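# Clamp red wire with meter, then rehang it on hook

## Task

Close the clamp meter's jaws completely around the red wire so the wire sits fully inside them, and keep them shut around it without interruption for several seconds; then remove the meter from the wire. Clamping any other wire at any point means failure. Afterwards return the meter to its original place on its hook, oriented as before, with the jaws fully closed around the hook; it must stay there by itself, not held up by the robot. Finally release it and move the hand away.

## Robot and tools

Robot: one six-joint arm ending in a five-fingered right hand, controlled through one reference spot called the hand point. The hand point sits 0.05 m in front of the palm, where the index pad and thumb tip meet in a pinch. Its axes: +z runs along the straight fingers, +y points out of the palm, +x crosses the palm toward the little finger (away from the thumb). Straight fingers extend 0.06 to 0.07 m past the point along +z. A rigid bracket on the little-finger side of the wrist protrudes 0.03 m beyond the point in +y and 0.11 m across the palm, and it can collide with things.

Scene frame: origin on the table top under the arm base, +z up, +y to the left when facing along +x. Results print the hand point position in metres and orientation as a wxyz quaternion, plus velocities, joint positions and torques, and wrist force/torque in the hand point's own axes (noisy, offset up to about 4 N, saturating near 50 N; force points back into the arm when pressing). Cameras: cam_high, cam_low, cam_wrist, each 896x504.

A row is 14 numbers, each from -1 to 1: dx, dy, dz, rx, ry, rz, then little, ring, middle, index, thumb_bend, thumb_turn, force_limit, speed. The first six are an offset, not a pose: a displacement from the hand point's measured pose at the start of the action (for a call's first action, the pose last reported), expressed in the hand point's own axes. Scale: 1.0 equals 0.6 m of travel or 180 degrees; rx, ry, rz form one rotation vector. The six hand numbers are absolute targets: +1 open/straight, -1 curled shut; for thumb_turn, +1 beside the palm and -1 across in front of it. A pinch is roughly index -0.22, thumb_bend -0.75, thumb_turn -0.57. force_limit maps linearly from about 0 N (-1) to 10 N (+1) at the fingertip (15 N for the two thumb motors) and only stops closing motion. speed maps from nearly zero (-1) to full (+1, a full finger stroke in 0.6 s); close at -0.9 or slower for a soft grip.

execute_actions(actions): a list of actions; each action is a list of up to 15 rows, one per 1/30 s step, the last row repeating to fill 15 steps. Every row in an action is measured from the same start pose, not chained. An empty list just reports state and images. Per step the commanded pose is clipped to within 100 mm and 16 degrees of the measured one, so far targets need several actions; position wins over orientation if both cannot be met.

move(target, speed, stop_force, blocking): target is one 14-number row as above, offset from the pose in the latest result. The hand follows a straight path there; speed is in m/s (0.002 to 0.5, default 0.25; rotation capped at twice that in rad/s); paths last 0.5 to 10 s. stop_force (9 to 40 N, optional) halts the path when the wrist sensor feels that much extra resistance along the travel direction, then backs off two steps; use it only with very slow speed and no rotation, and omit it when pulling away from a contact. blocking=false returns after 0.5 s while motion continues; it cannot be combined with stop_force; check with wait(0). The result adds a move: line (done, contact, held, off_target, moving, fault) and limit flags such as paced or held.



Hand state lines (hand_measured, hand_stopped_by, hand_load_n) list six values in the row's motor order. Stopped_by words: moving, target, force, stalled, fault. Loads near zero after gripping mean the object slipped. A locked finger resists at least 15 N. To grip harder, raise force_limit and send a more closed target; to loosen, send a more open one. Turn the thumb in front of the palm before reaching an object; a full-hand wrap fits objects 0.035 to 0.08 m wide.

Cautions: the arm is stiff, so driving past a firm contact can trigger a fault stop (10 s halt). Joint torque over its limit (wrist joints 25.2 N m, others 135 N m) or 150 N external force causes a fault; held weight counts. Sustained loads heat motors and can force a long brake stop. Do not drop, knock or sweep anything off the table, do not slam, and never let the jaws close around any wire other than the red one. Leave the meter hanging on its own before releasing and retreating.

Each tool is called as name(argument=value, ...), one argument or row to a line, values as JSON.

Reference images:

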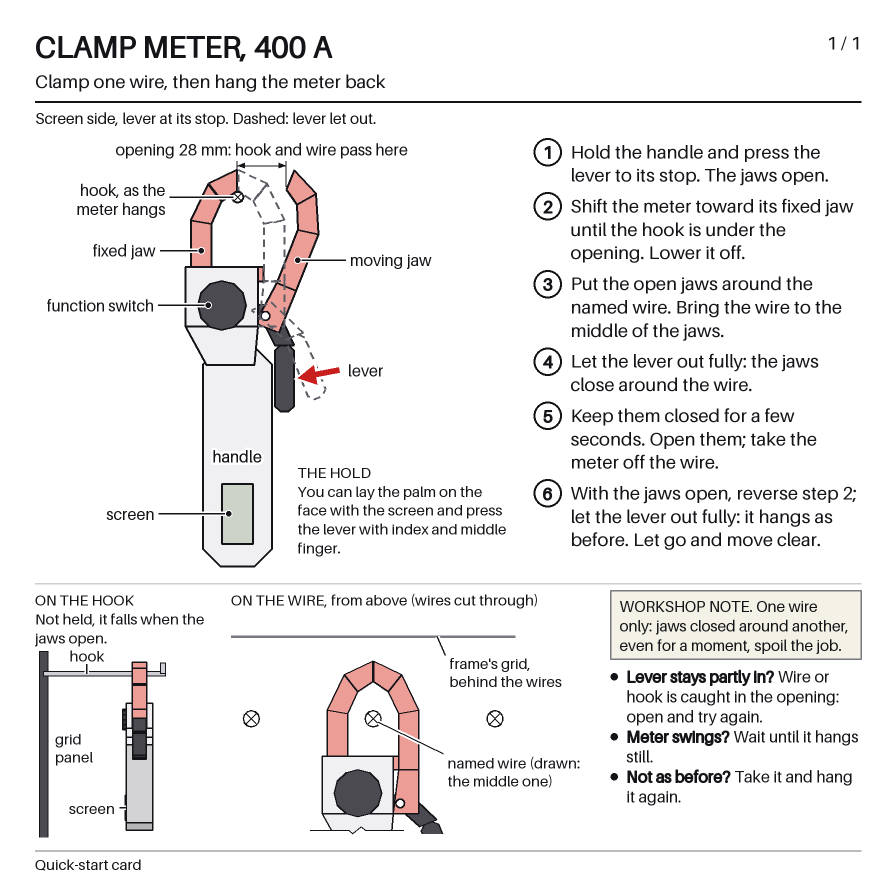

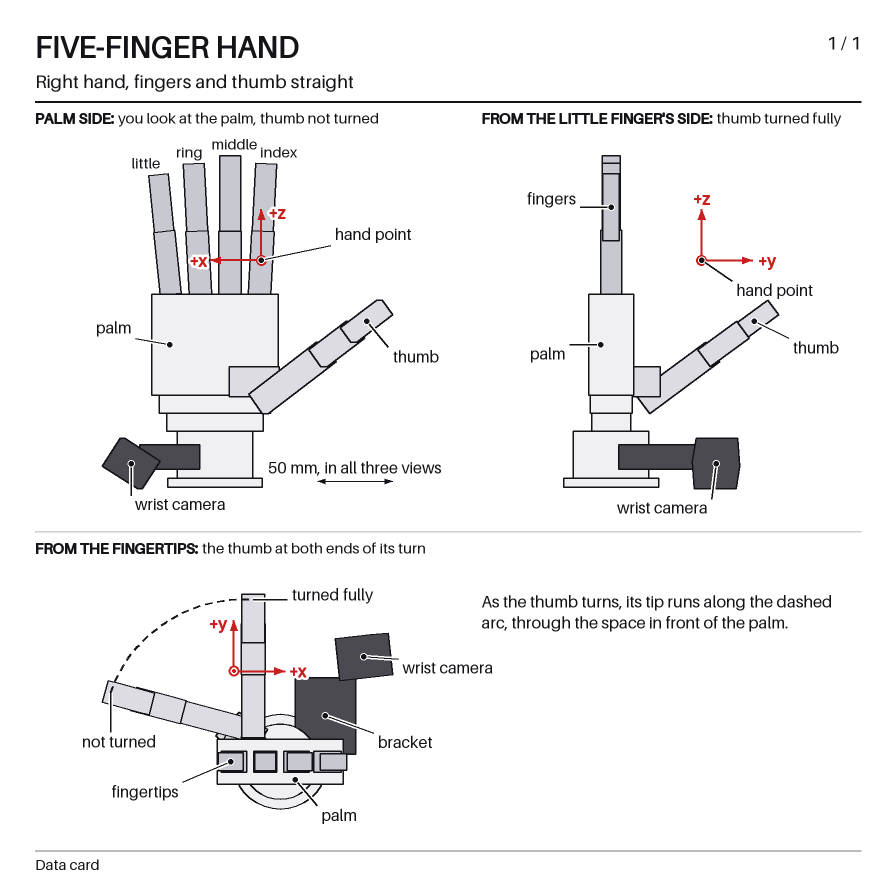

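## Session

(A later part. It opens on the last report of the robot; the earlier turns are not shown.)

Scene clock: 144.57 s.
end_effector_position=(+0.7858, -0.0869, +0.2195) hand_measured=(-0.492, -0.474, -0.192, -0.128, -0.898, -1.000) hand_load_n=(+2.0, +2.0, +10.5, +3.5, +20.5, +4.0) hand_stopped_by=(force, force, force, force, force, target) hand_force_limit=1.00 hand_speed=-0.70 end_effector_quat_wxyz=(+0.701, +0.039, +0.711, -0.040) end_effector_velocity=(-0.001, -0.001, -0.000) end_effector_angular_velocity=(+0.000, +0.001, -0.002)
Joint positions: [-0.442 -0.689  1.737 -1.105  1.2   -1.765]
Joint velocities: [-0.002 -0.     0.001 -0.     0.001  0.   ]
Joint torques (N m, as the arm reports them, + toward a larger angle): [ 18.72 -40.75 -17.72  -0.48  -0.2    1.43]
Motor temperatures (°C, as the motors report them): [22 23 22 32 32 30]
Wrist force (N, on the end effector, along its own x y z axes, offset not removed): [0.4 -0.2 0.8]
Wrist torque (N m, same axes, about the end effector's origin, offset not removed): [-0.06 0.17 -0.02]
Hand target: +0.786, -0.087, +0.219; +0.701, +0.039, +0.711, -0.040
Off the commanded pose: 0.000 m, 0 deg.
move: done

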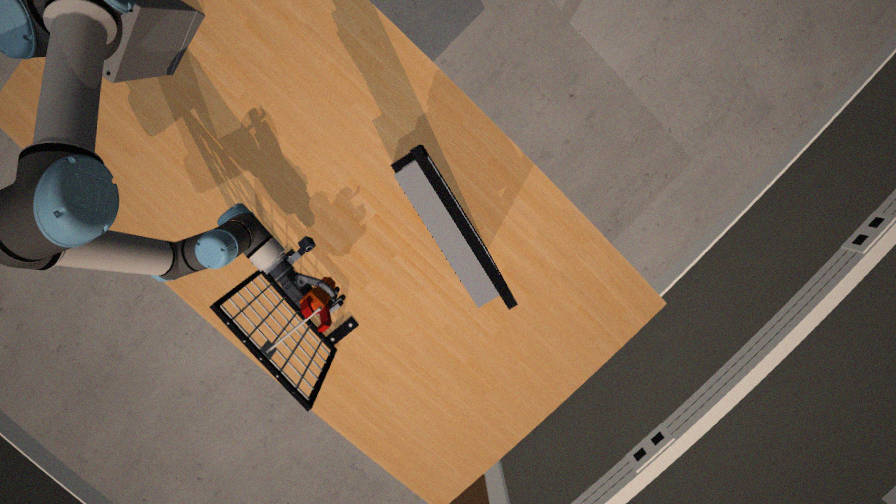

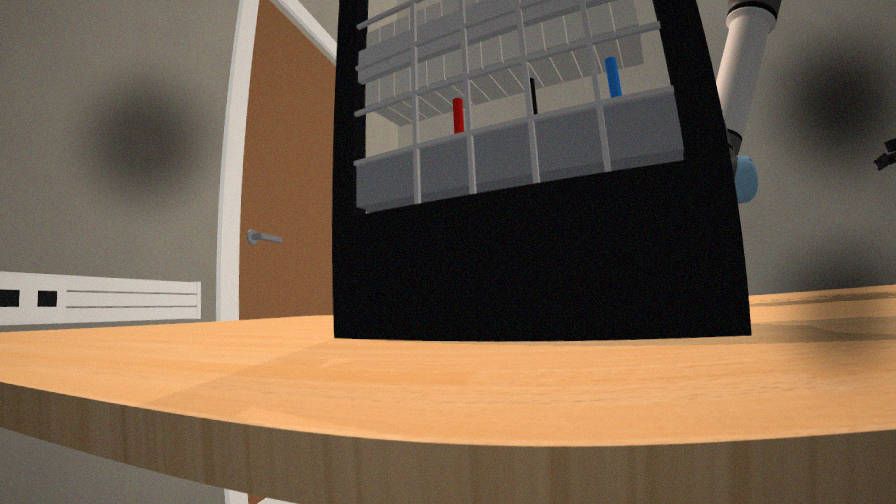

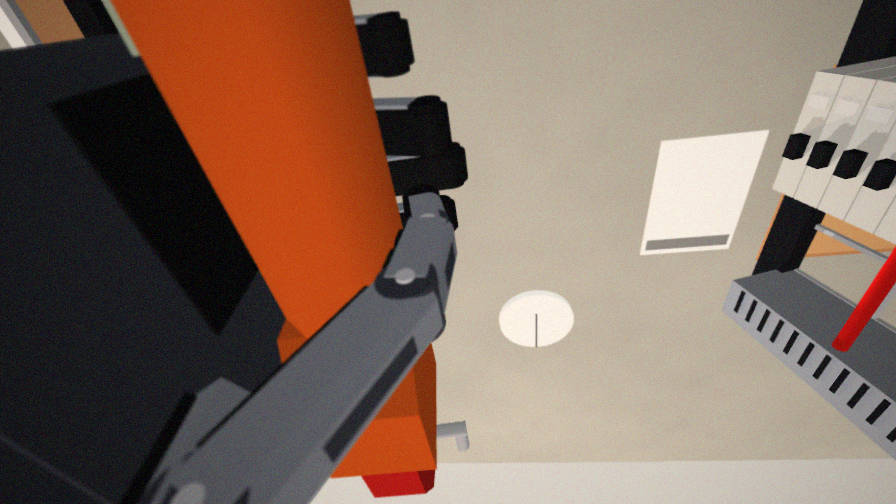

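move(
  target=[0,0,-0.018,0,0,0,-0.98,-0.98,-1,-1,-1,-1,1,-0.7],
  speed=0.015,
)

move(
  target=[0.055,0,0,0,0,0,-0.98,-0.98,-1,-1,-1,-1,1,-0.7],
  speed=0.02,
)

move(
  target=[0,0.12,0,0,0,0,-0.98,-0.98,-1,-1,-1,-1,1,-0.7],
  speed=0.05,
)

move(
  target=[0,0,0,0,0,-0.5,-0.98,-0.98,-1,-1,-1,-1,1,-0.7],
  speed=0.2,
)

Scene clock: 159.50 s.
end_effector_position=(+0.7754, -0.0857, +0.2196) hand_measured=(-0.492, -0.474, -0.192, -0.128, -0.898, -1.000) hand_load_n=(+2.0, +2.0, +10.5, +3.5, +20.5, +4.0) hand_stopped_by=(force, force, force, force, force, target) hand_force_limit=1.00 hand_speed=-0.70 end_effector_quat_wxyz=(+0.701, +0.039, +0.711, -0.040) end_effector_velocity=(-0.002, +0.000, +0.001) end_effector_angular_velocity=(-0.001, -0.002, -0.000)
Joint positions: [-0.45  -0.701  1.771 -1.128  1.192 -1.765]
Joint velocities: [-0.001 -0.003  0.007 -0.007 -0.002  0.   ]
Joint torques (N m, as the arm reports them, + toward a larger angle): [  1.84 -49.6    2.92  -4.1   -1.91   2.58]
Motor temperatures (°C, as the motors report them): [22 23 22 32 32 30]
Wrist force (N, on the end effector, along its own x y z axes, offset not removed): [0.9 -1.1 1.6]
Wrist torque (N m, same axes, about the end effector's origin, offset not removed): [-0.23 0.22 0.03]
Hand target: +0.775, -0.086, +0.220; +0.701, +0.039, +0.711, -0.040
Off the commanded pose: 0.000 m, 0 deg.
move: done

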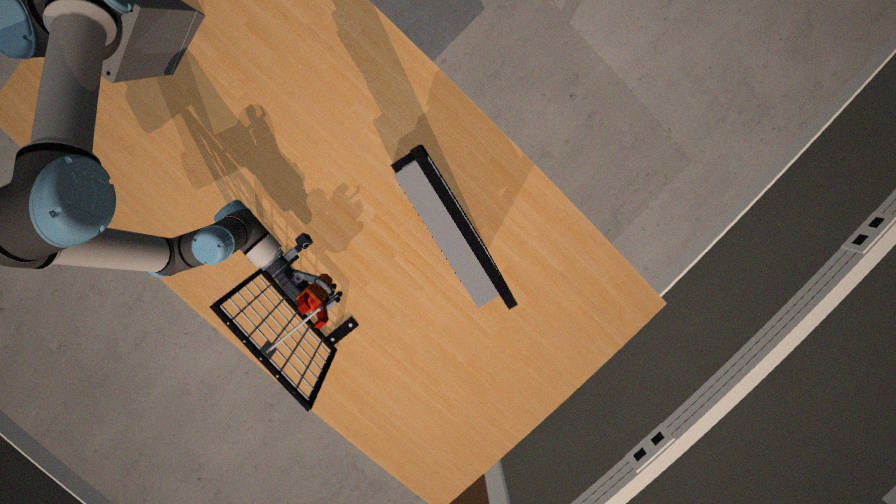

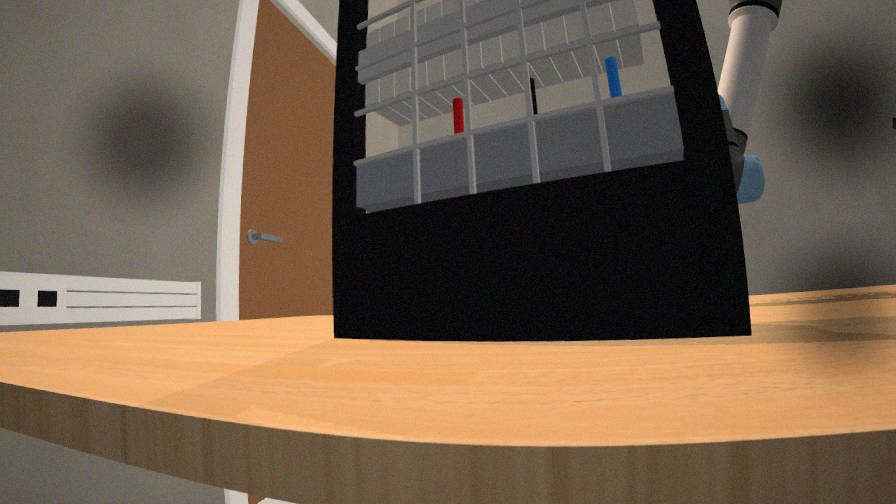

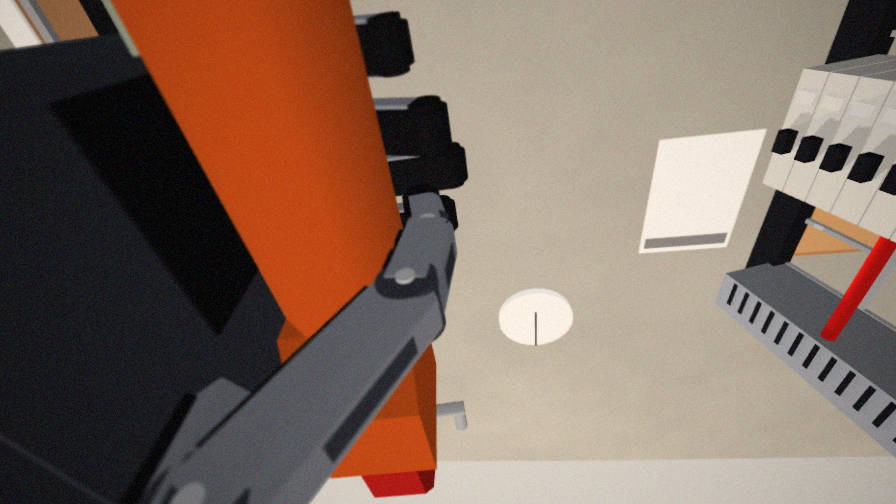

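Scene clock: 161.43 s.
end_effector_position=(+0.7749, -0.0857, +0.1870) hand_measured=(-0.492, -0.474, -0.192, -0.128, -0.898, -1.000) hand_load_n=(+2.0, +2.0, +10.5, +3.5, +20.5, +4.0) hand_stopped_by=(force, force, force, force, force, target) hand_force_limit=1.00 hand_speed=-0.70 end_effector_quat_wxyz=(+0.701, +0.039, +0.711, -0.040) end_effector_velocity=(-0.000, -0.000, -0.004) end_effector_angular_velocity=(+0.001, +0.002, -0.000)
Joint positions: [-0.461 -0.63   1.746 -1.174  1.181 -1.764]
Joint velocities: [-0.002  0.008 -0.004 -0.002 -0.001  0.   ]
Joint torques (N m, as the arm reports them, + toward a larger angle): [  1.77 -38.28 -21.88  -4.18  -2.     2.61]
Motor temperatures (°C, as the motors report them): [22 23 22 32 32 30]
Wrist force (N, on the end effector, along its own x y z axes, offset not removed): [2.3 -3.3 -0.3]
Wrist torque (N m, same axes, about the end effector's origin, offset not removed): [-0.25 -0.16 0.15]
Hand target: +0.775, -0.086, +0.187; +0.701, +0.039, +0.711, -0.040
Off the commanded pose: 0.000 m, 0 deg.
move: done

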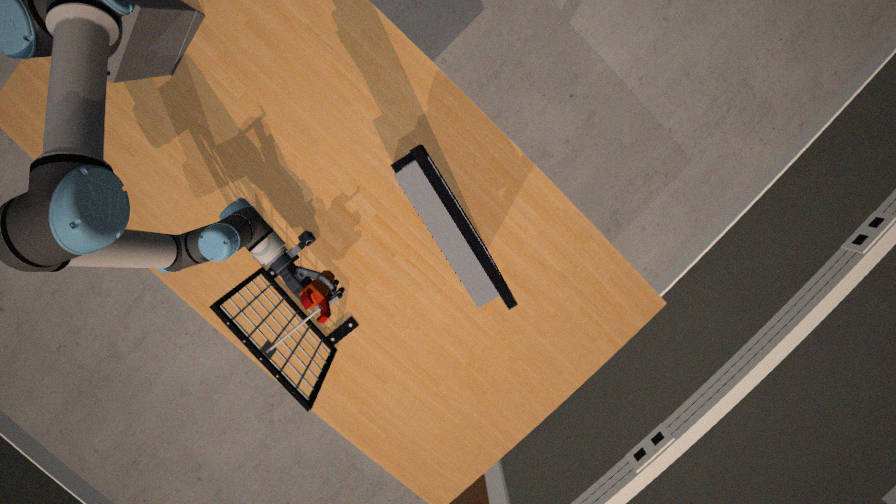

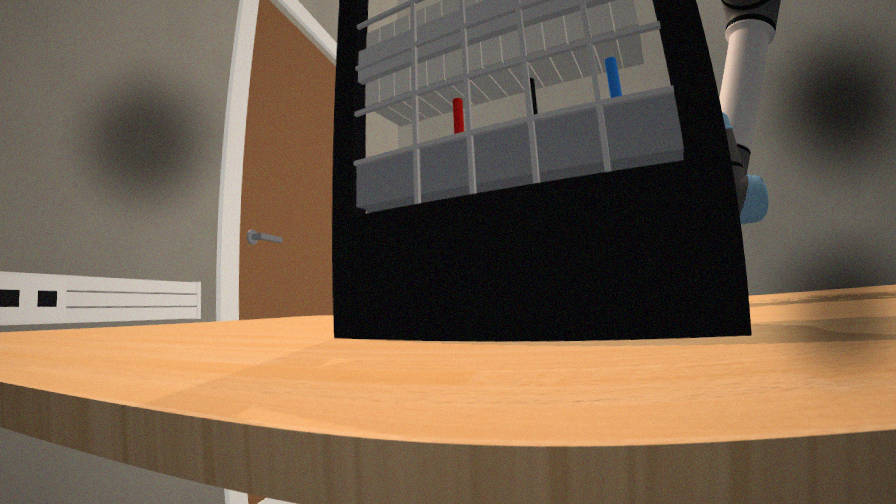

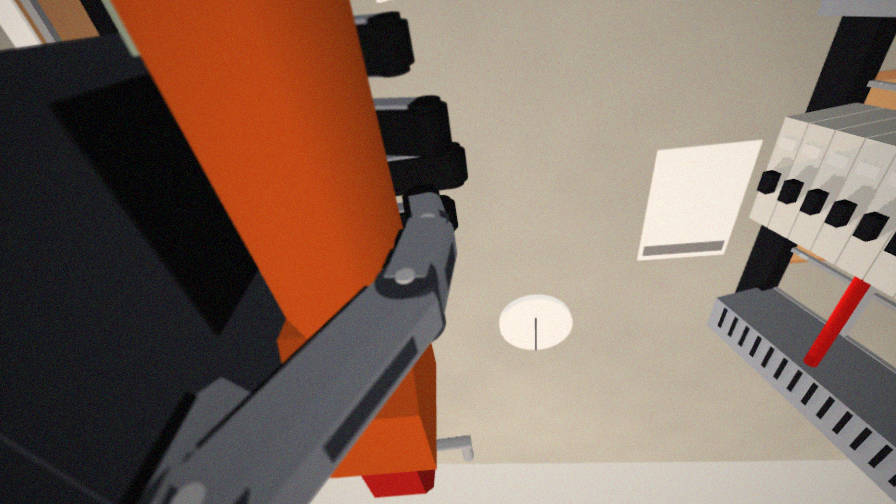

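Scene clock: 163.30 s.
end_effector_position=(+0.7828, -0.0144, +0.1868) hand_measured=(-0.492, -0.474, -0.192, -0.128, -0.898, -1.000) hand_load_n=(+2.0, +2.0, +10.5, +3.5, +20.5, +4.0) hand_stopped_by=(force, force, force, force, force, target) hand_force_limit=1.00 hand_speed=-0.70 end_effector_quat_wxyz=(+0.701, +0.039, +0.711, -0.040) end_effector_velocity=(+0.001, +0.002, +0.001) end_effector_angular_velocity=(-0.000, -0.001, +0.001)
Joint positions: [-0.332 -0.601  1.749 -1.203  1.309 -1.772]
Joint velocities: [ 0.004  0.    -0.001 -0.     0.003 -0.   ]
Joint torques (N m, as the arm reports them, + toward a larger angle): [ 21.99 -37.63 -21.9   -4.15   0.82  -2.15]
Motor temperatures (°C, as the motors report them): [22 23 22 32 32 30]
Wrist force (N, on the end effector, along its own x y z axes, offset not removed): [3.6 -1.5 0.0]
Wrist torque (N m, same axes, about the end effector's origin, offset not removed): [-0.19 -0.25 0.09]
Hand target: +0.783, -0.014, +0.187; +0.701, +0.039, +0.711, -0.040
Off the commanded pose: 0.000 m, 0 deg.
move: done

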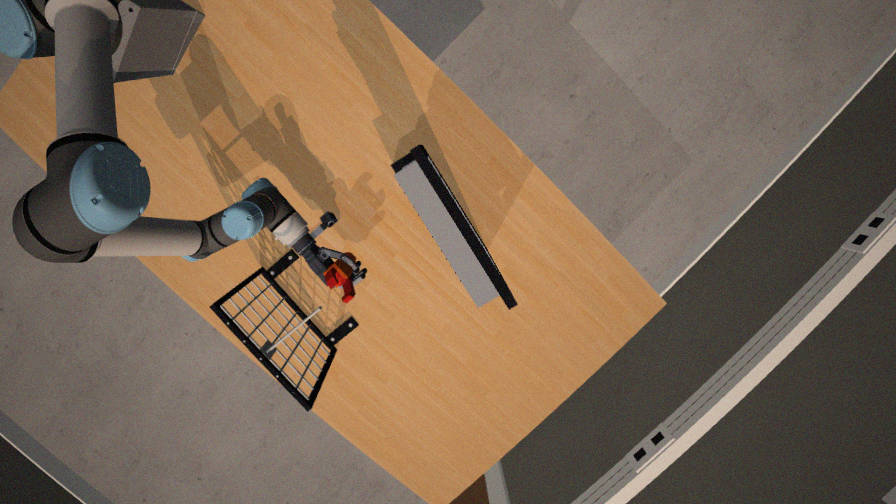

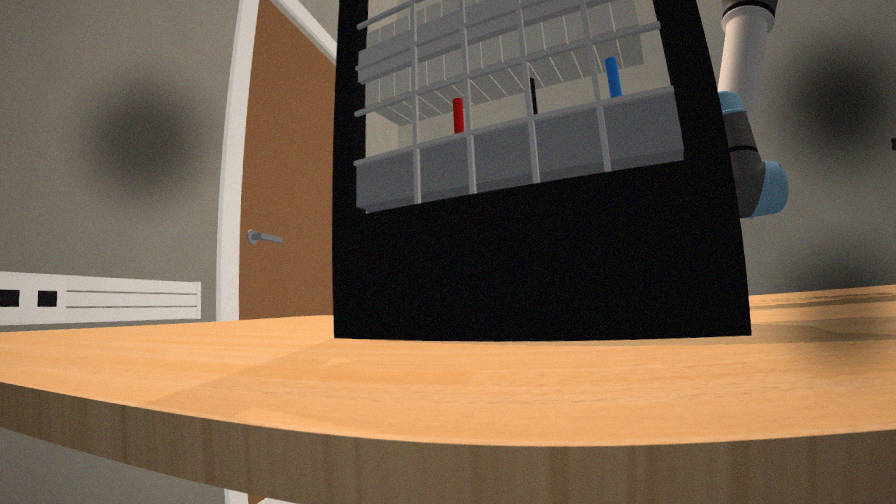

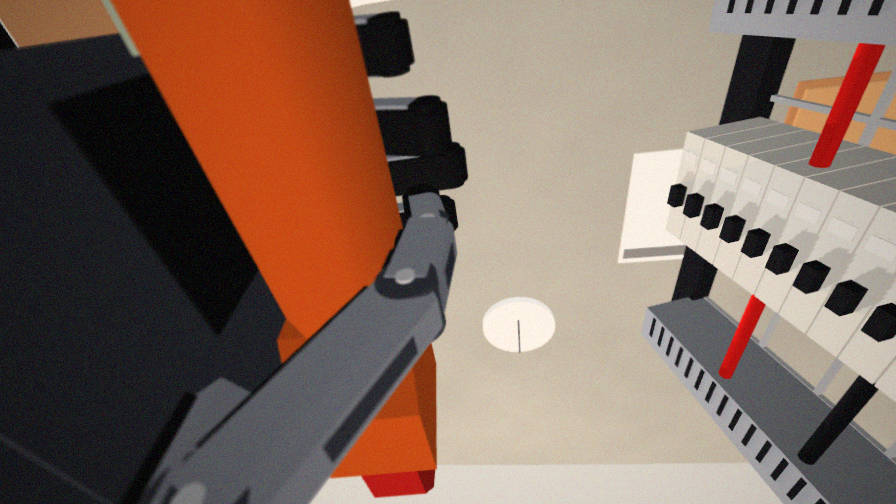

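Scene clock: 167.73 s.
end_effector_position=(+0.7828, -0.0143, +0.1868) hand_measured=(-0.492, -0.474, -0.192, -0.128, -0.898, -1.000) hand_load_n=(+2.0, +2.0, +10.5, +3.5, +20.5, +4.5) hand_stopped_by=(force, force, force, force, force, target) hand_force_limit=1.00 hand_speed=-0.70 end_effector_quat_wxyz=(+0.468, -0.475, +0.531, -0.523) end_effector_velocity=(-0.001, +0.000, -0.000) end_effector_angular_velocity=(-0.014, +0.003, -0.001)
Joint positions: [-0.243 -0.779  1.796 -1.071  1.398 -3.346]
Joint velocities: [ 0.002 -0.001  0.001  0.001  0.003 -0.015]
Joint torques (N m, as the arm reports them, + toward a larger angle): [ 22.19 -48.88 -25.21   0.39   0.83  -2.23]
Motor temperatures (°C, as the motors report them): [22 23 22 32 32 30]
Wrist force (N, on the end effector, along its own x y z axes, offset not removed): [2.3 3.8 1.3]
Wrist torque (N m, same axes, about the end effector's origin, offset not removed): [0.29 -0.36 0.27]
Hand target: +0.783, -0.014, +0.187; +0.467, -0.475, +0.531, -0.524
Off the commanded pose: 0.000 m, 0 deg.
move: done

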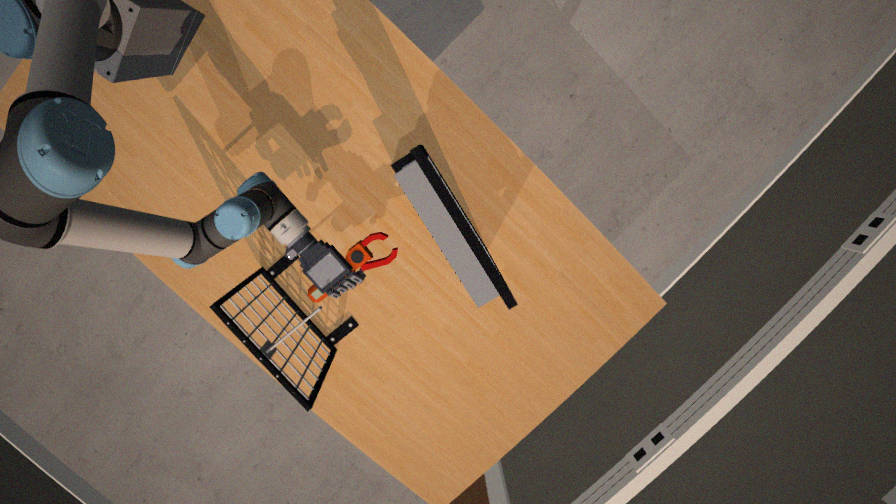

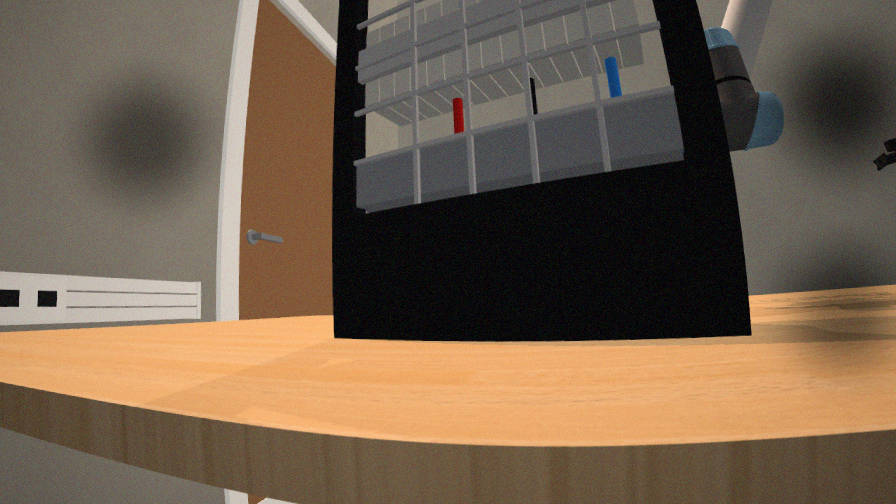

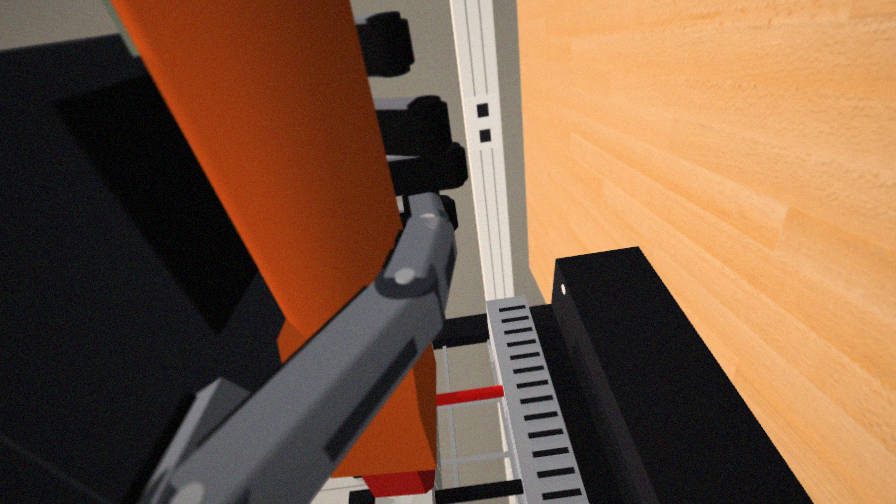

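move(
  target=[0,0.06,0.18,0,0,0,-0.98,-0.98,-1,-1,-1,-1,1,-0.7],
  speed=0.08,
)

move(
  target=[-0.05,0,0,0,0,0,-0.98,-0.98,-1,-1,-1,-1,1,-0.7],
  speed=0.03,
)

Scene clock: 192.77 s.
end_effector_position=(+0.8693, -0.0237, +0.1559) hand_measured=(-0.492, -0.474, -0.192, -0.128, -0.898, -1.000) hand_load_n=(+1.5, +1.0, +10.0, +3.0, +20.5, +4.5) hand_stopped_by=(force, force, force, force, force, target) hand_force_limit=1.00 hand_speed=-0.70 end_effector_quat_wxyz=(+0.468, -0.475, +0.531, -0.523) end_effector_velocity=(-0.000, +0.001, -0.000) end_effector_angular_velocity=(+0.000, +0.001, +0.001)
Joint positions: [-0.228 -0.608  1.486 -0.932  1.414 -3.347]
Joint velocities: [ 0.001 -0.     0.001  0.     0.    -0.   ]
Joint torques (N m, as the arm reports them, + toward a larger angle): [  7.8  -50.91 -17.26  -1.57  -0.36   0.08]
Motor temperatures (°C, as the motors report them): [22 23 22 32 32 30]
Wrist force (N, on the end effector, along its own x y z axes, offset not removed): [-0.9 4.2 0.4]
Wrist torque (N m, same axes, about the end effector's origin, offset not removed): [0.35 0.19 0.16]
Hand target: +0.869, -0.024, +0.156; +0.468, -0.475, +0.531, -0.523
Off the commanded pose: 0.022 m, 0 deg.
FORCE FAULT: contact force on the arm reached its limit, and the arm stopped for 10 seconds. The contact can be on any part of the arm, not only on its tool. That time counts as 20 of the actions that you can send in this scene. The arm's remaining commands of this call were not run. The arm holds still and accepts commands again. Move the arm away from the contact; if what it grips holds it there, let go first. Pushing or pulling that hard again can fault the arm again.
move: fault

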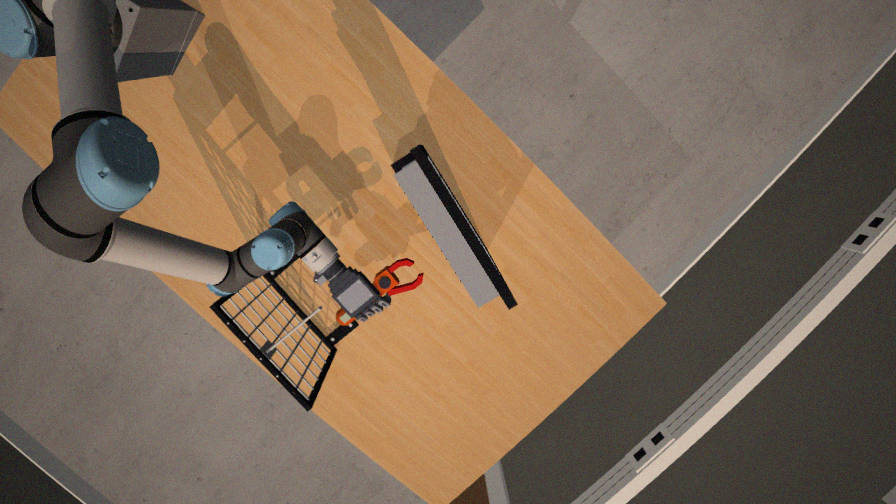

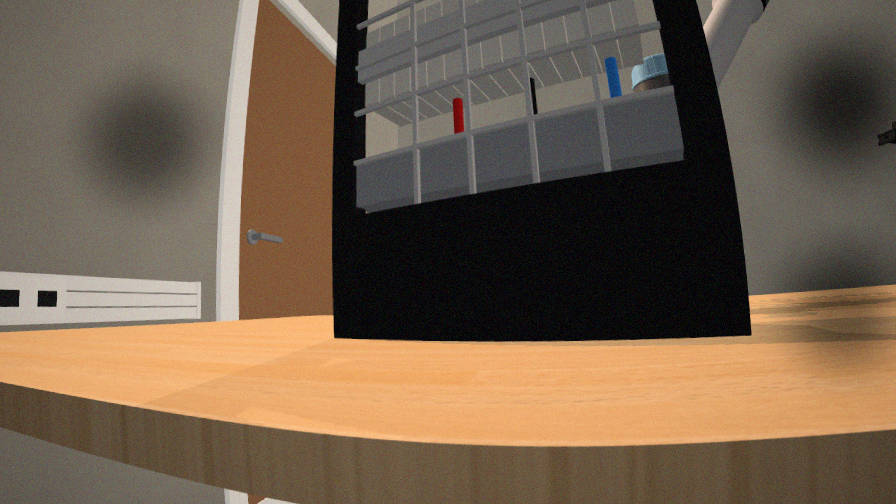

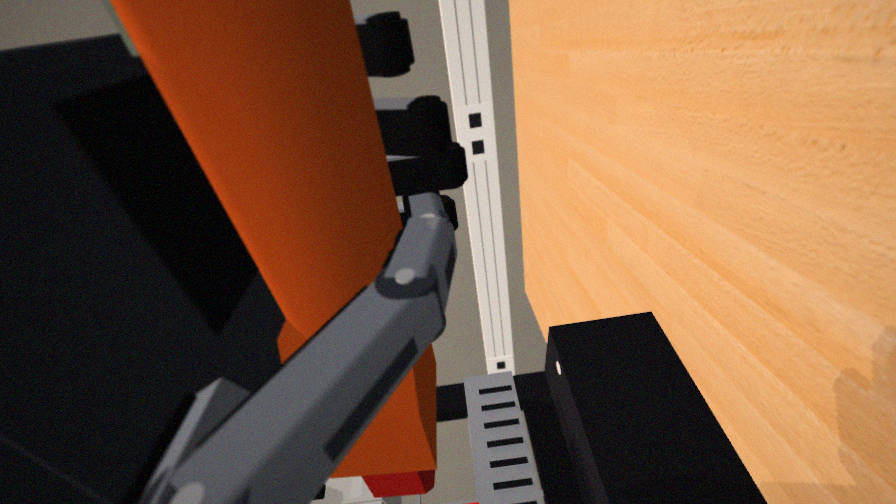

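not run: a fault stop came before this call.

move(
  target=[-0.04,0,-0.015,0,0.055,0,-0.98,-0.98,-1,-1,-1,-1,1,-0.7],
  speed=0.03,
)

Scene clock: 200.77 s.
end_effector_position=(+0.8630, +0.0009, +0.1560) hand_measured=(-0.492, -0.474, -0.192, -0.128, -0.898, -1.000) hand_load_n=(+1.5, +1.0, +10.0, +3.0, +20.5, +4.5) hand_stopped_by=(force, force, force, force, force, target) hand_force_limit=1.00 hand_speed=-0.70 end_effector_quat_wxyz=(+0.421, -0.428, +0.569, -0.562) end_effector_velocity=(-0.001, +0.002, -0.001) end_effector_angular_velocity=(-0.000, +0.002, -0.016)
Joint positions: [-0.122 -0.589  1.501 -1.001  1.687 -3.353]
Joint velocities: [ 0.009  0.004 -0.001 -0.004  0.025 -0.001]
Joint torques (N m, as the arm reports them, + toward a larger angle): [ 23.82 -41.13 -28.    -4.33   1.11  -2.18]
Motor temperatures (°C, as the motors report them): [22 23 22 32 32 30]
Wrist force (N, on the end effector, along its own x y z axes, offset not removed): [0.9 -0.1 -2.8]
Wrist torque (N m, same axes, about the end effector's origin, offset not removed): [-0.16 -0.03 0.07]
Hand target: +0.863, +0.001, +0.156; +0.420, -0.428, +0.569, -0.562
Off the commanded pose: 0.000 m, 0 deg.
move: done

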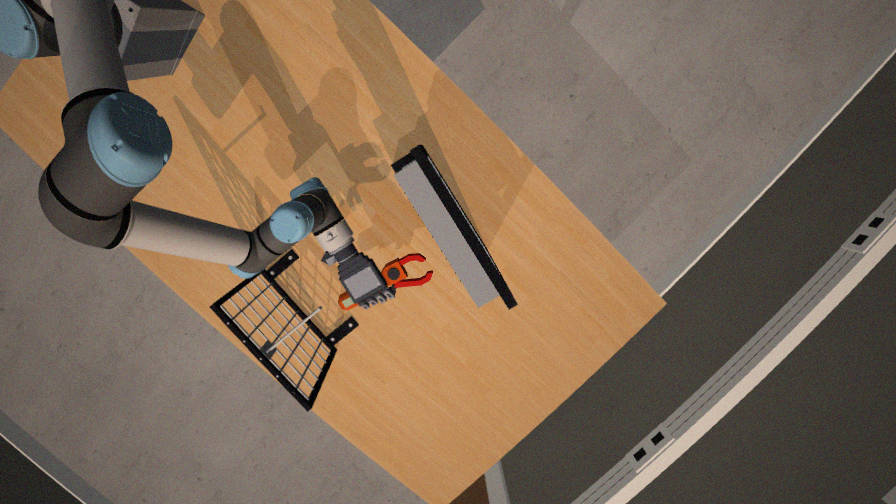

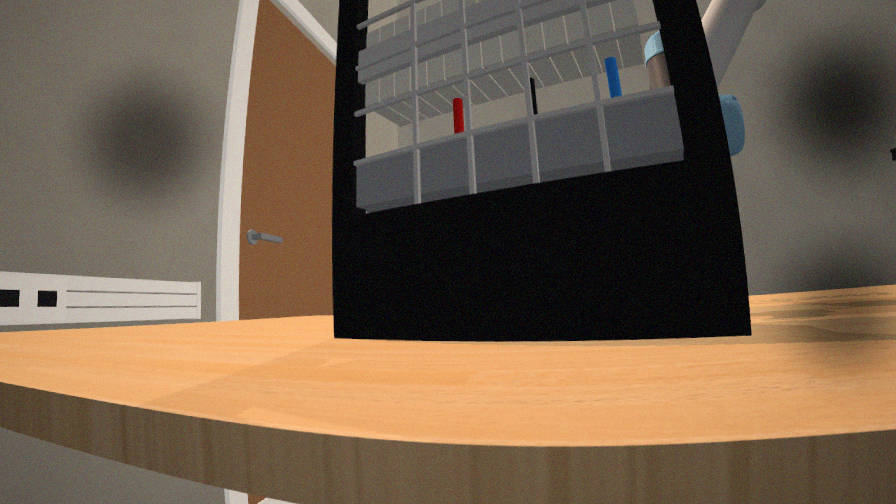

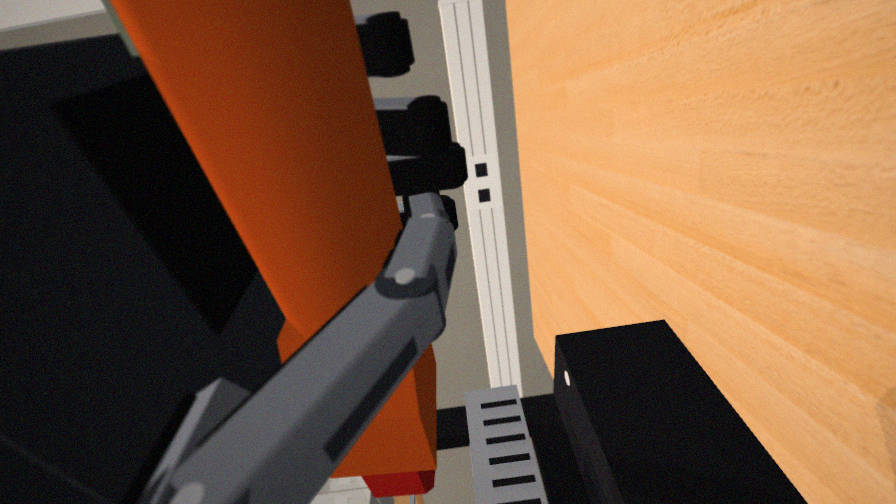

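move(
  target=[-0.06,0,0,0,0,0,-0.98,-0.98,-1,-1,-1,-1,1,-0.7],
  speed=0.02,
  stop_force=10,
)

Scene clock: 215.33 s.
end_effector_position=(+0.8729, +0.0352, +0.1560) hand_measured=(-0.492, -0.474, -0.192, -0.128, -0.898, -1.000) hand_load_n=(+1.5, +1.0, +10.0, +3.0, +20.5, +4.5) hand_stopped_by=(force, force, force, force, force, target) hand_force_limit=1.00 hand_speed=-0.70 end_effector_quat_wxyz=(+0.421, -0.428, +0.569, -0.562) end_effector_velocity=(+0.001, +0.003, +0.000) end_effector_angular_velocity=(+0.000, -0.000, +0.001)
Joint positions: [-0.065 -0.557  1.45  -0.984  1.743 -3.358]
Joint velocities: [ 0.005  0.002 -0.004  0.002  0.004 -0.   ]
Joint torques (N m, as the arm reports them, + toward a larger angle): [ 24.24 -43.15 -27.76   0.01   0.93  -2.2 ]
Motor temperatures (°C, as the motors report them): [22 23 22 32 32 30]
Wrist force (N, on the end effector, along its own x y z axes, offset not removed): [-0.2 1.3 -3.1]
Wrist torque (N m, same axes, about the end effector's origin, offset not removed): [0.23 0.17 0.03]
Hand target: +0.873, +0.036, +0.156; +0.421, -0.428, +0.569, -0.562
Off the commanded pose: 0.000 m, 0 deg.
move: done

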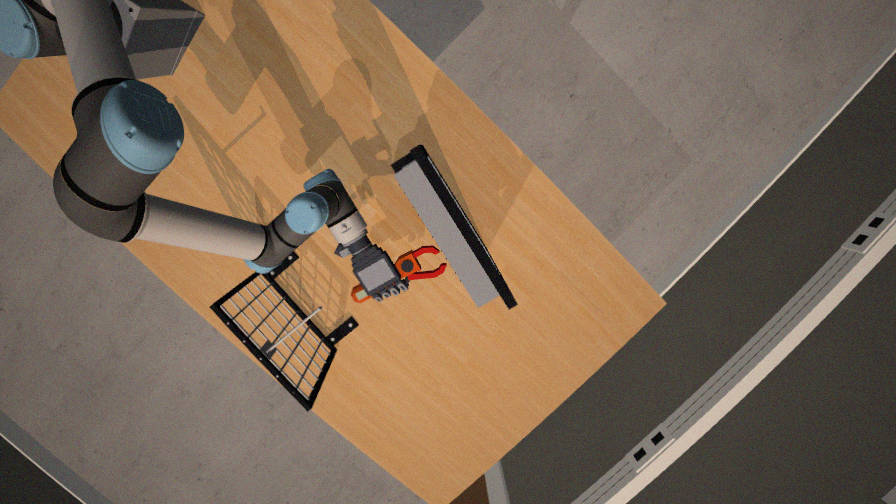

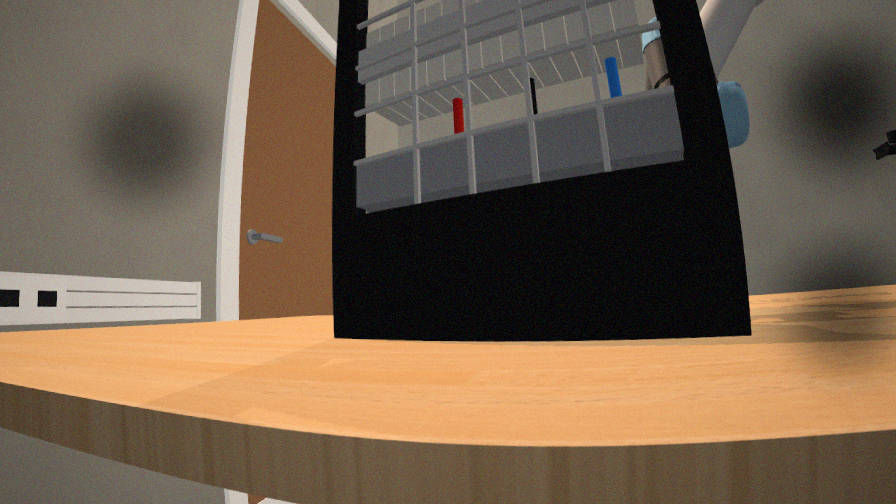

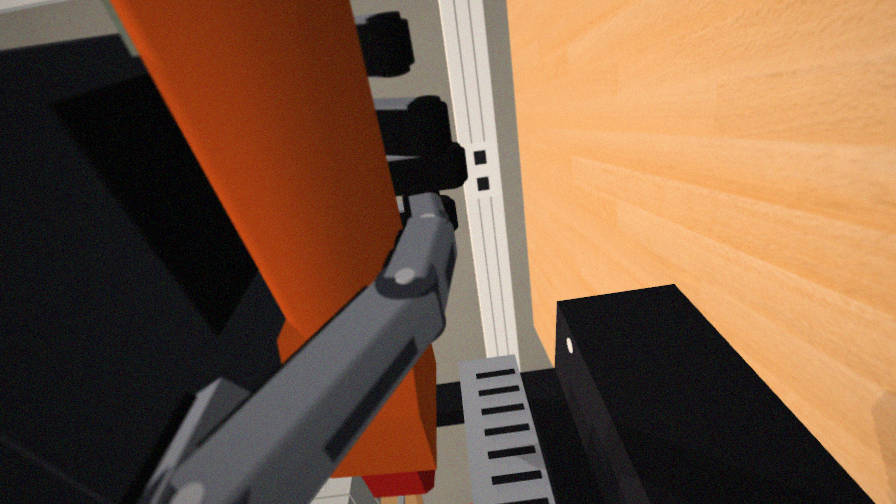

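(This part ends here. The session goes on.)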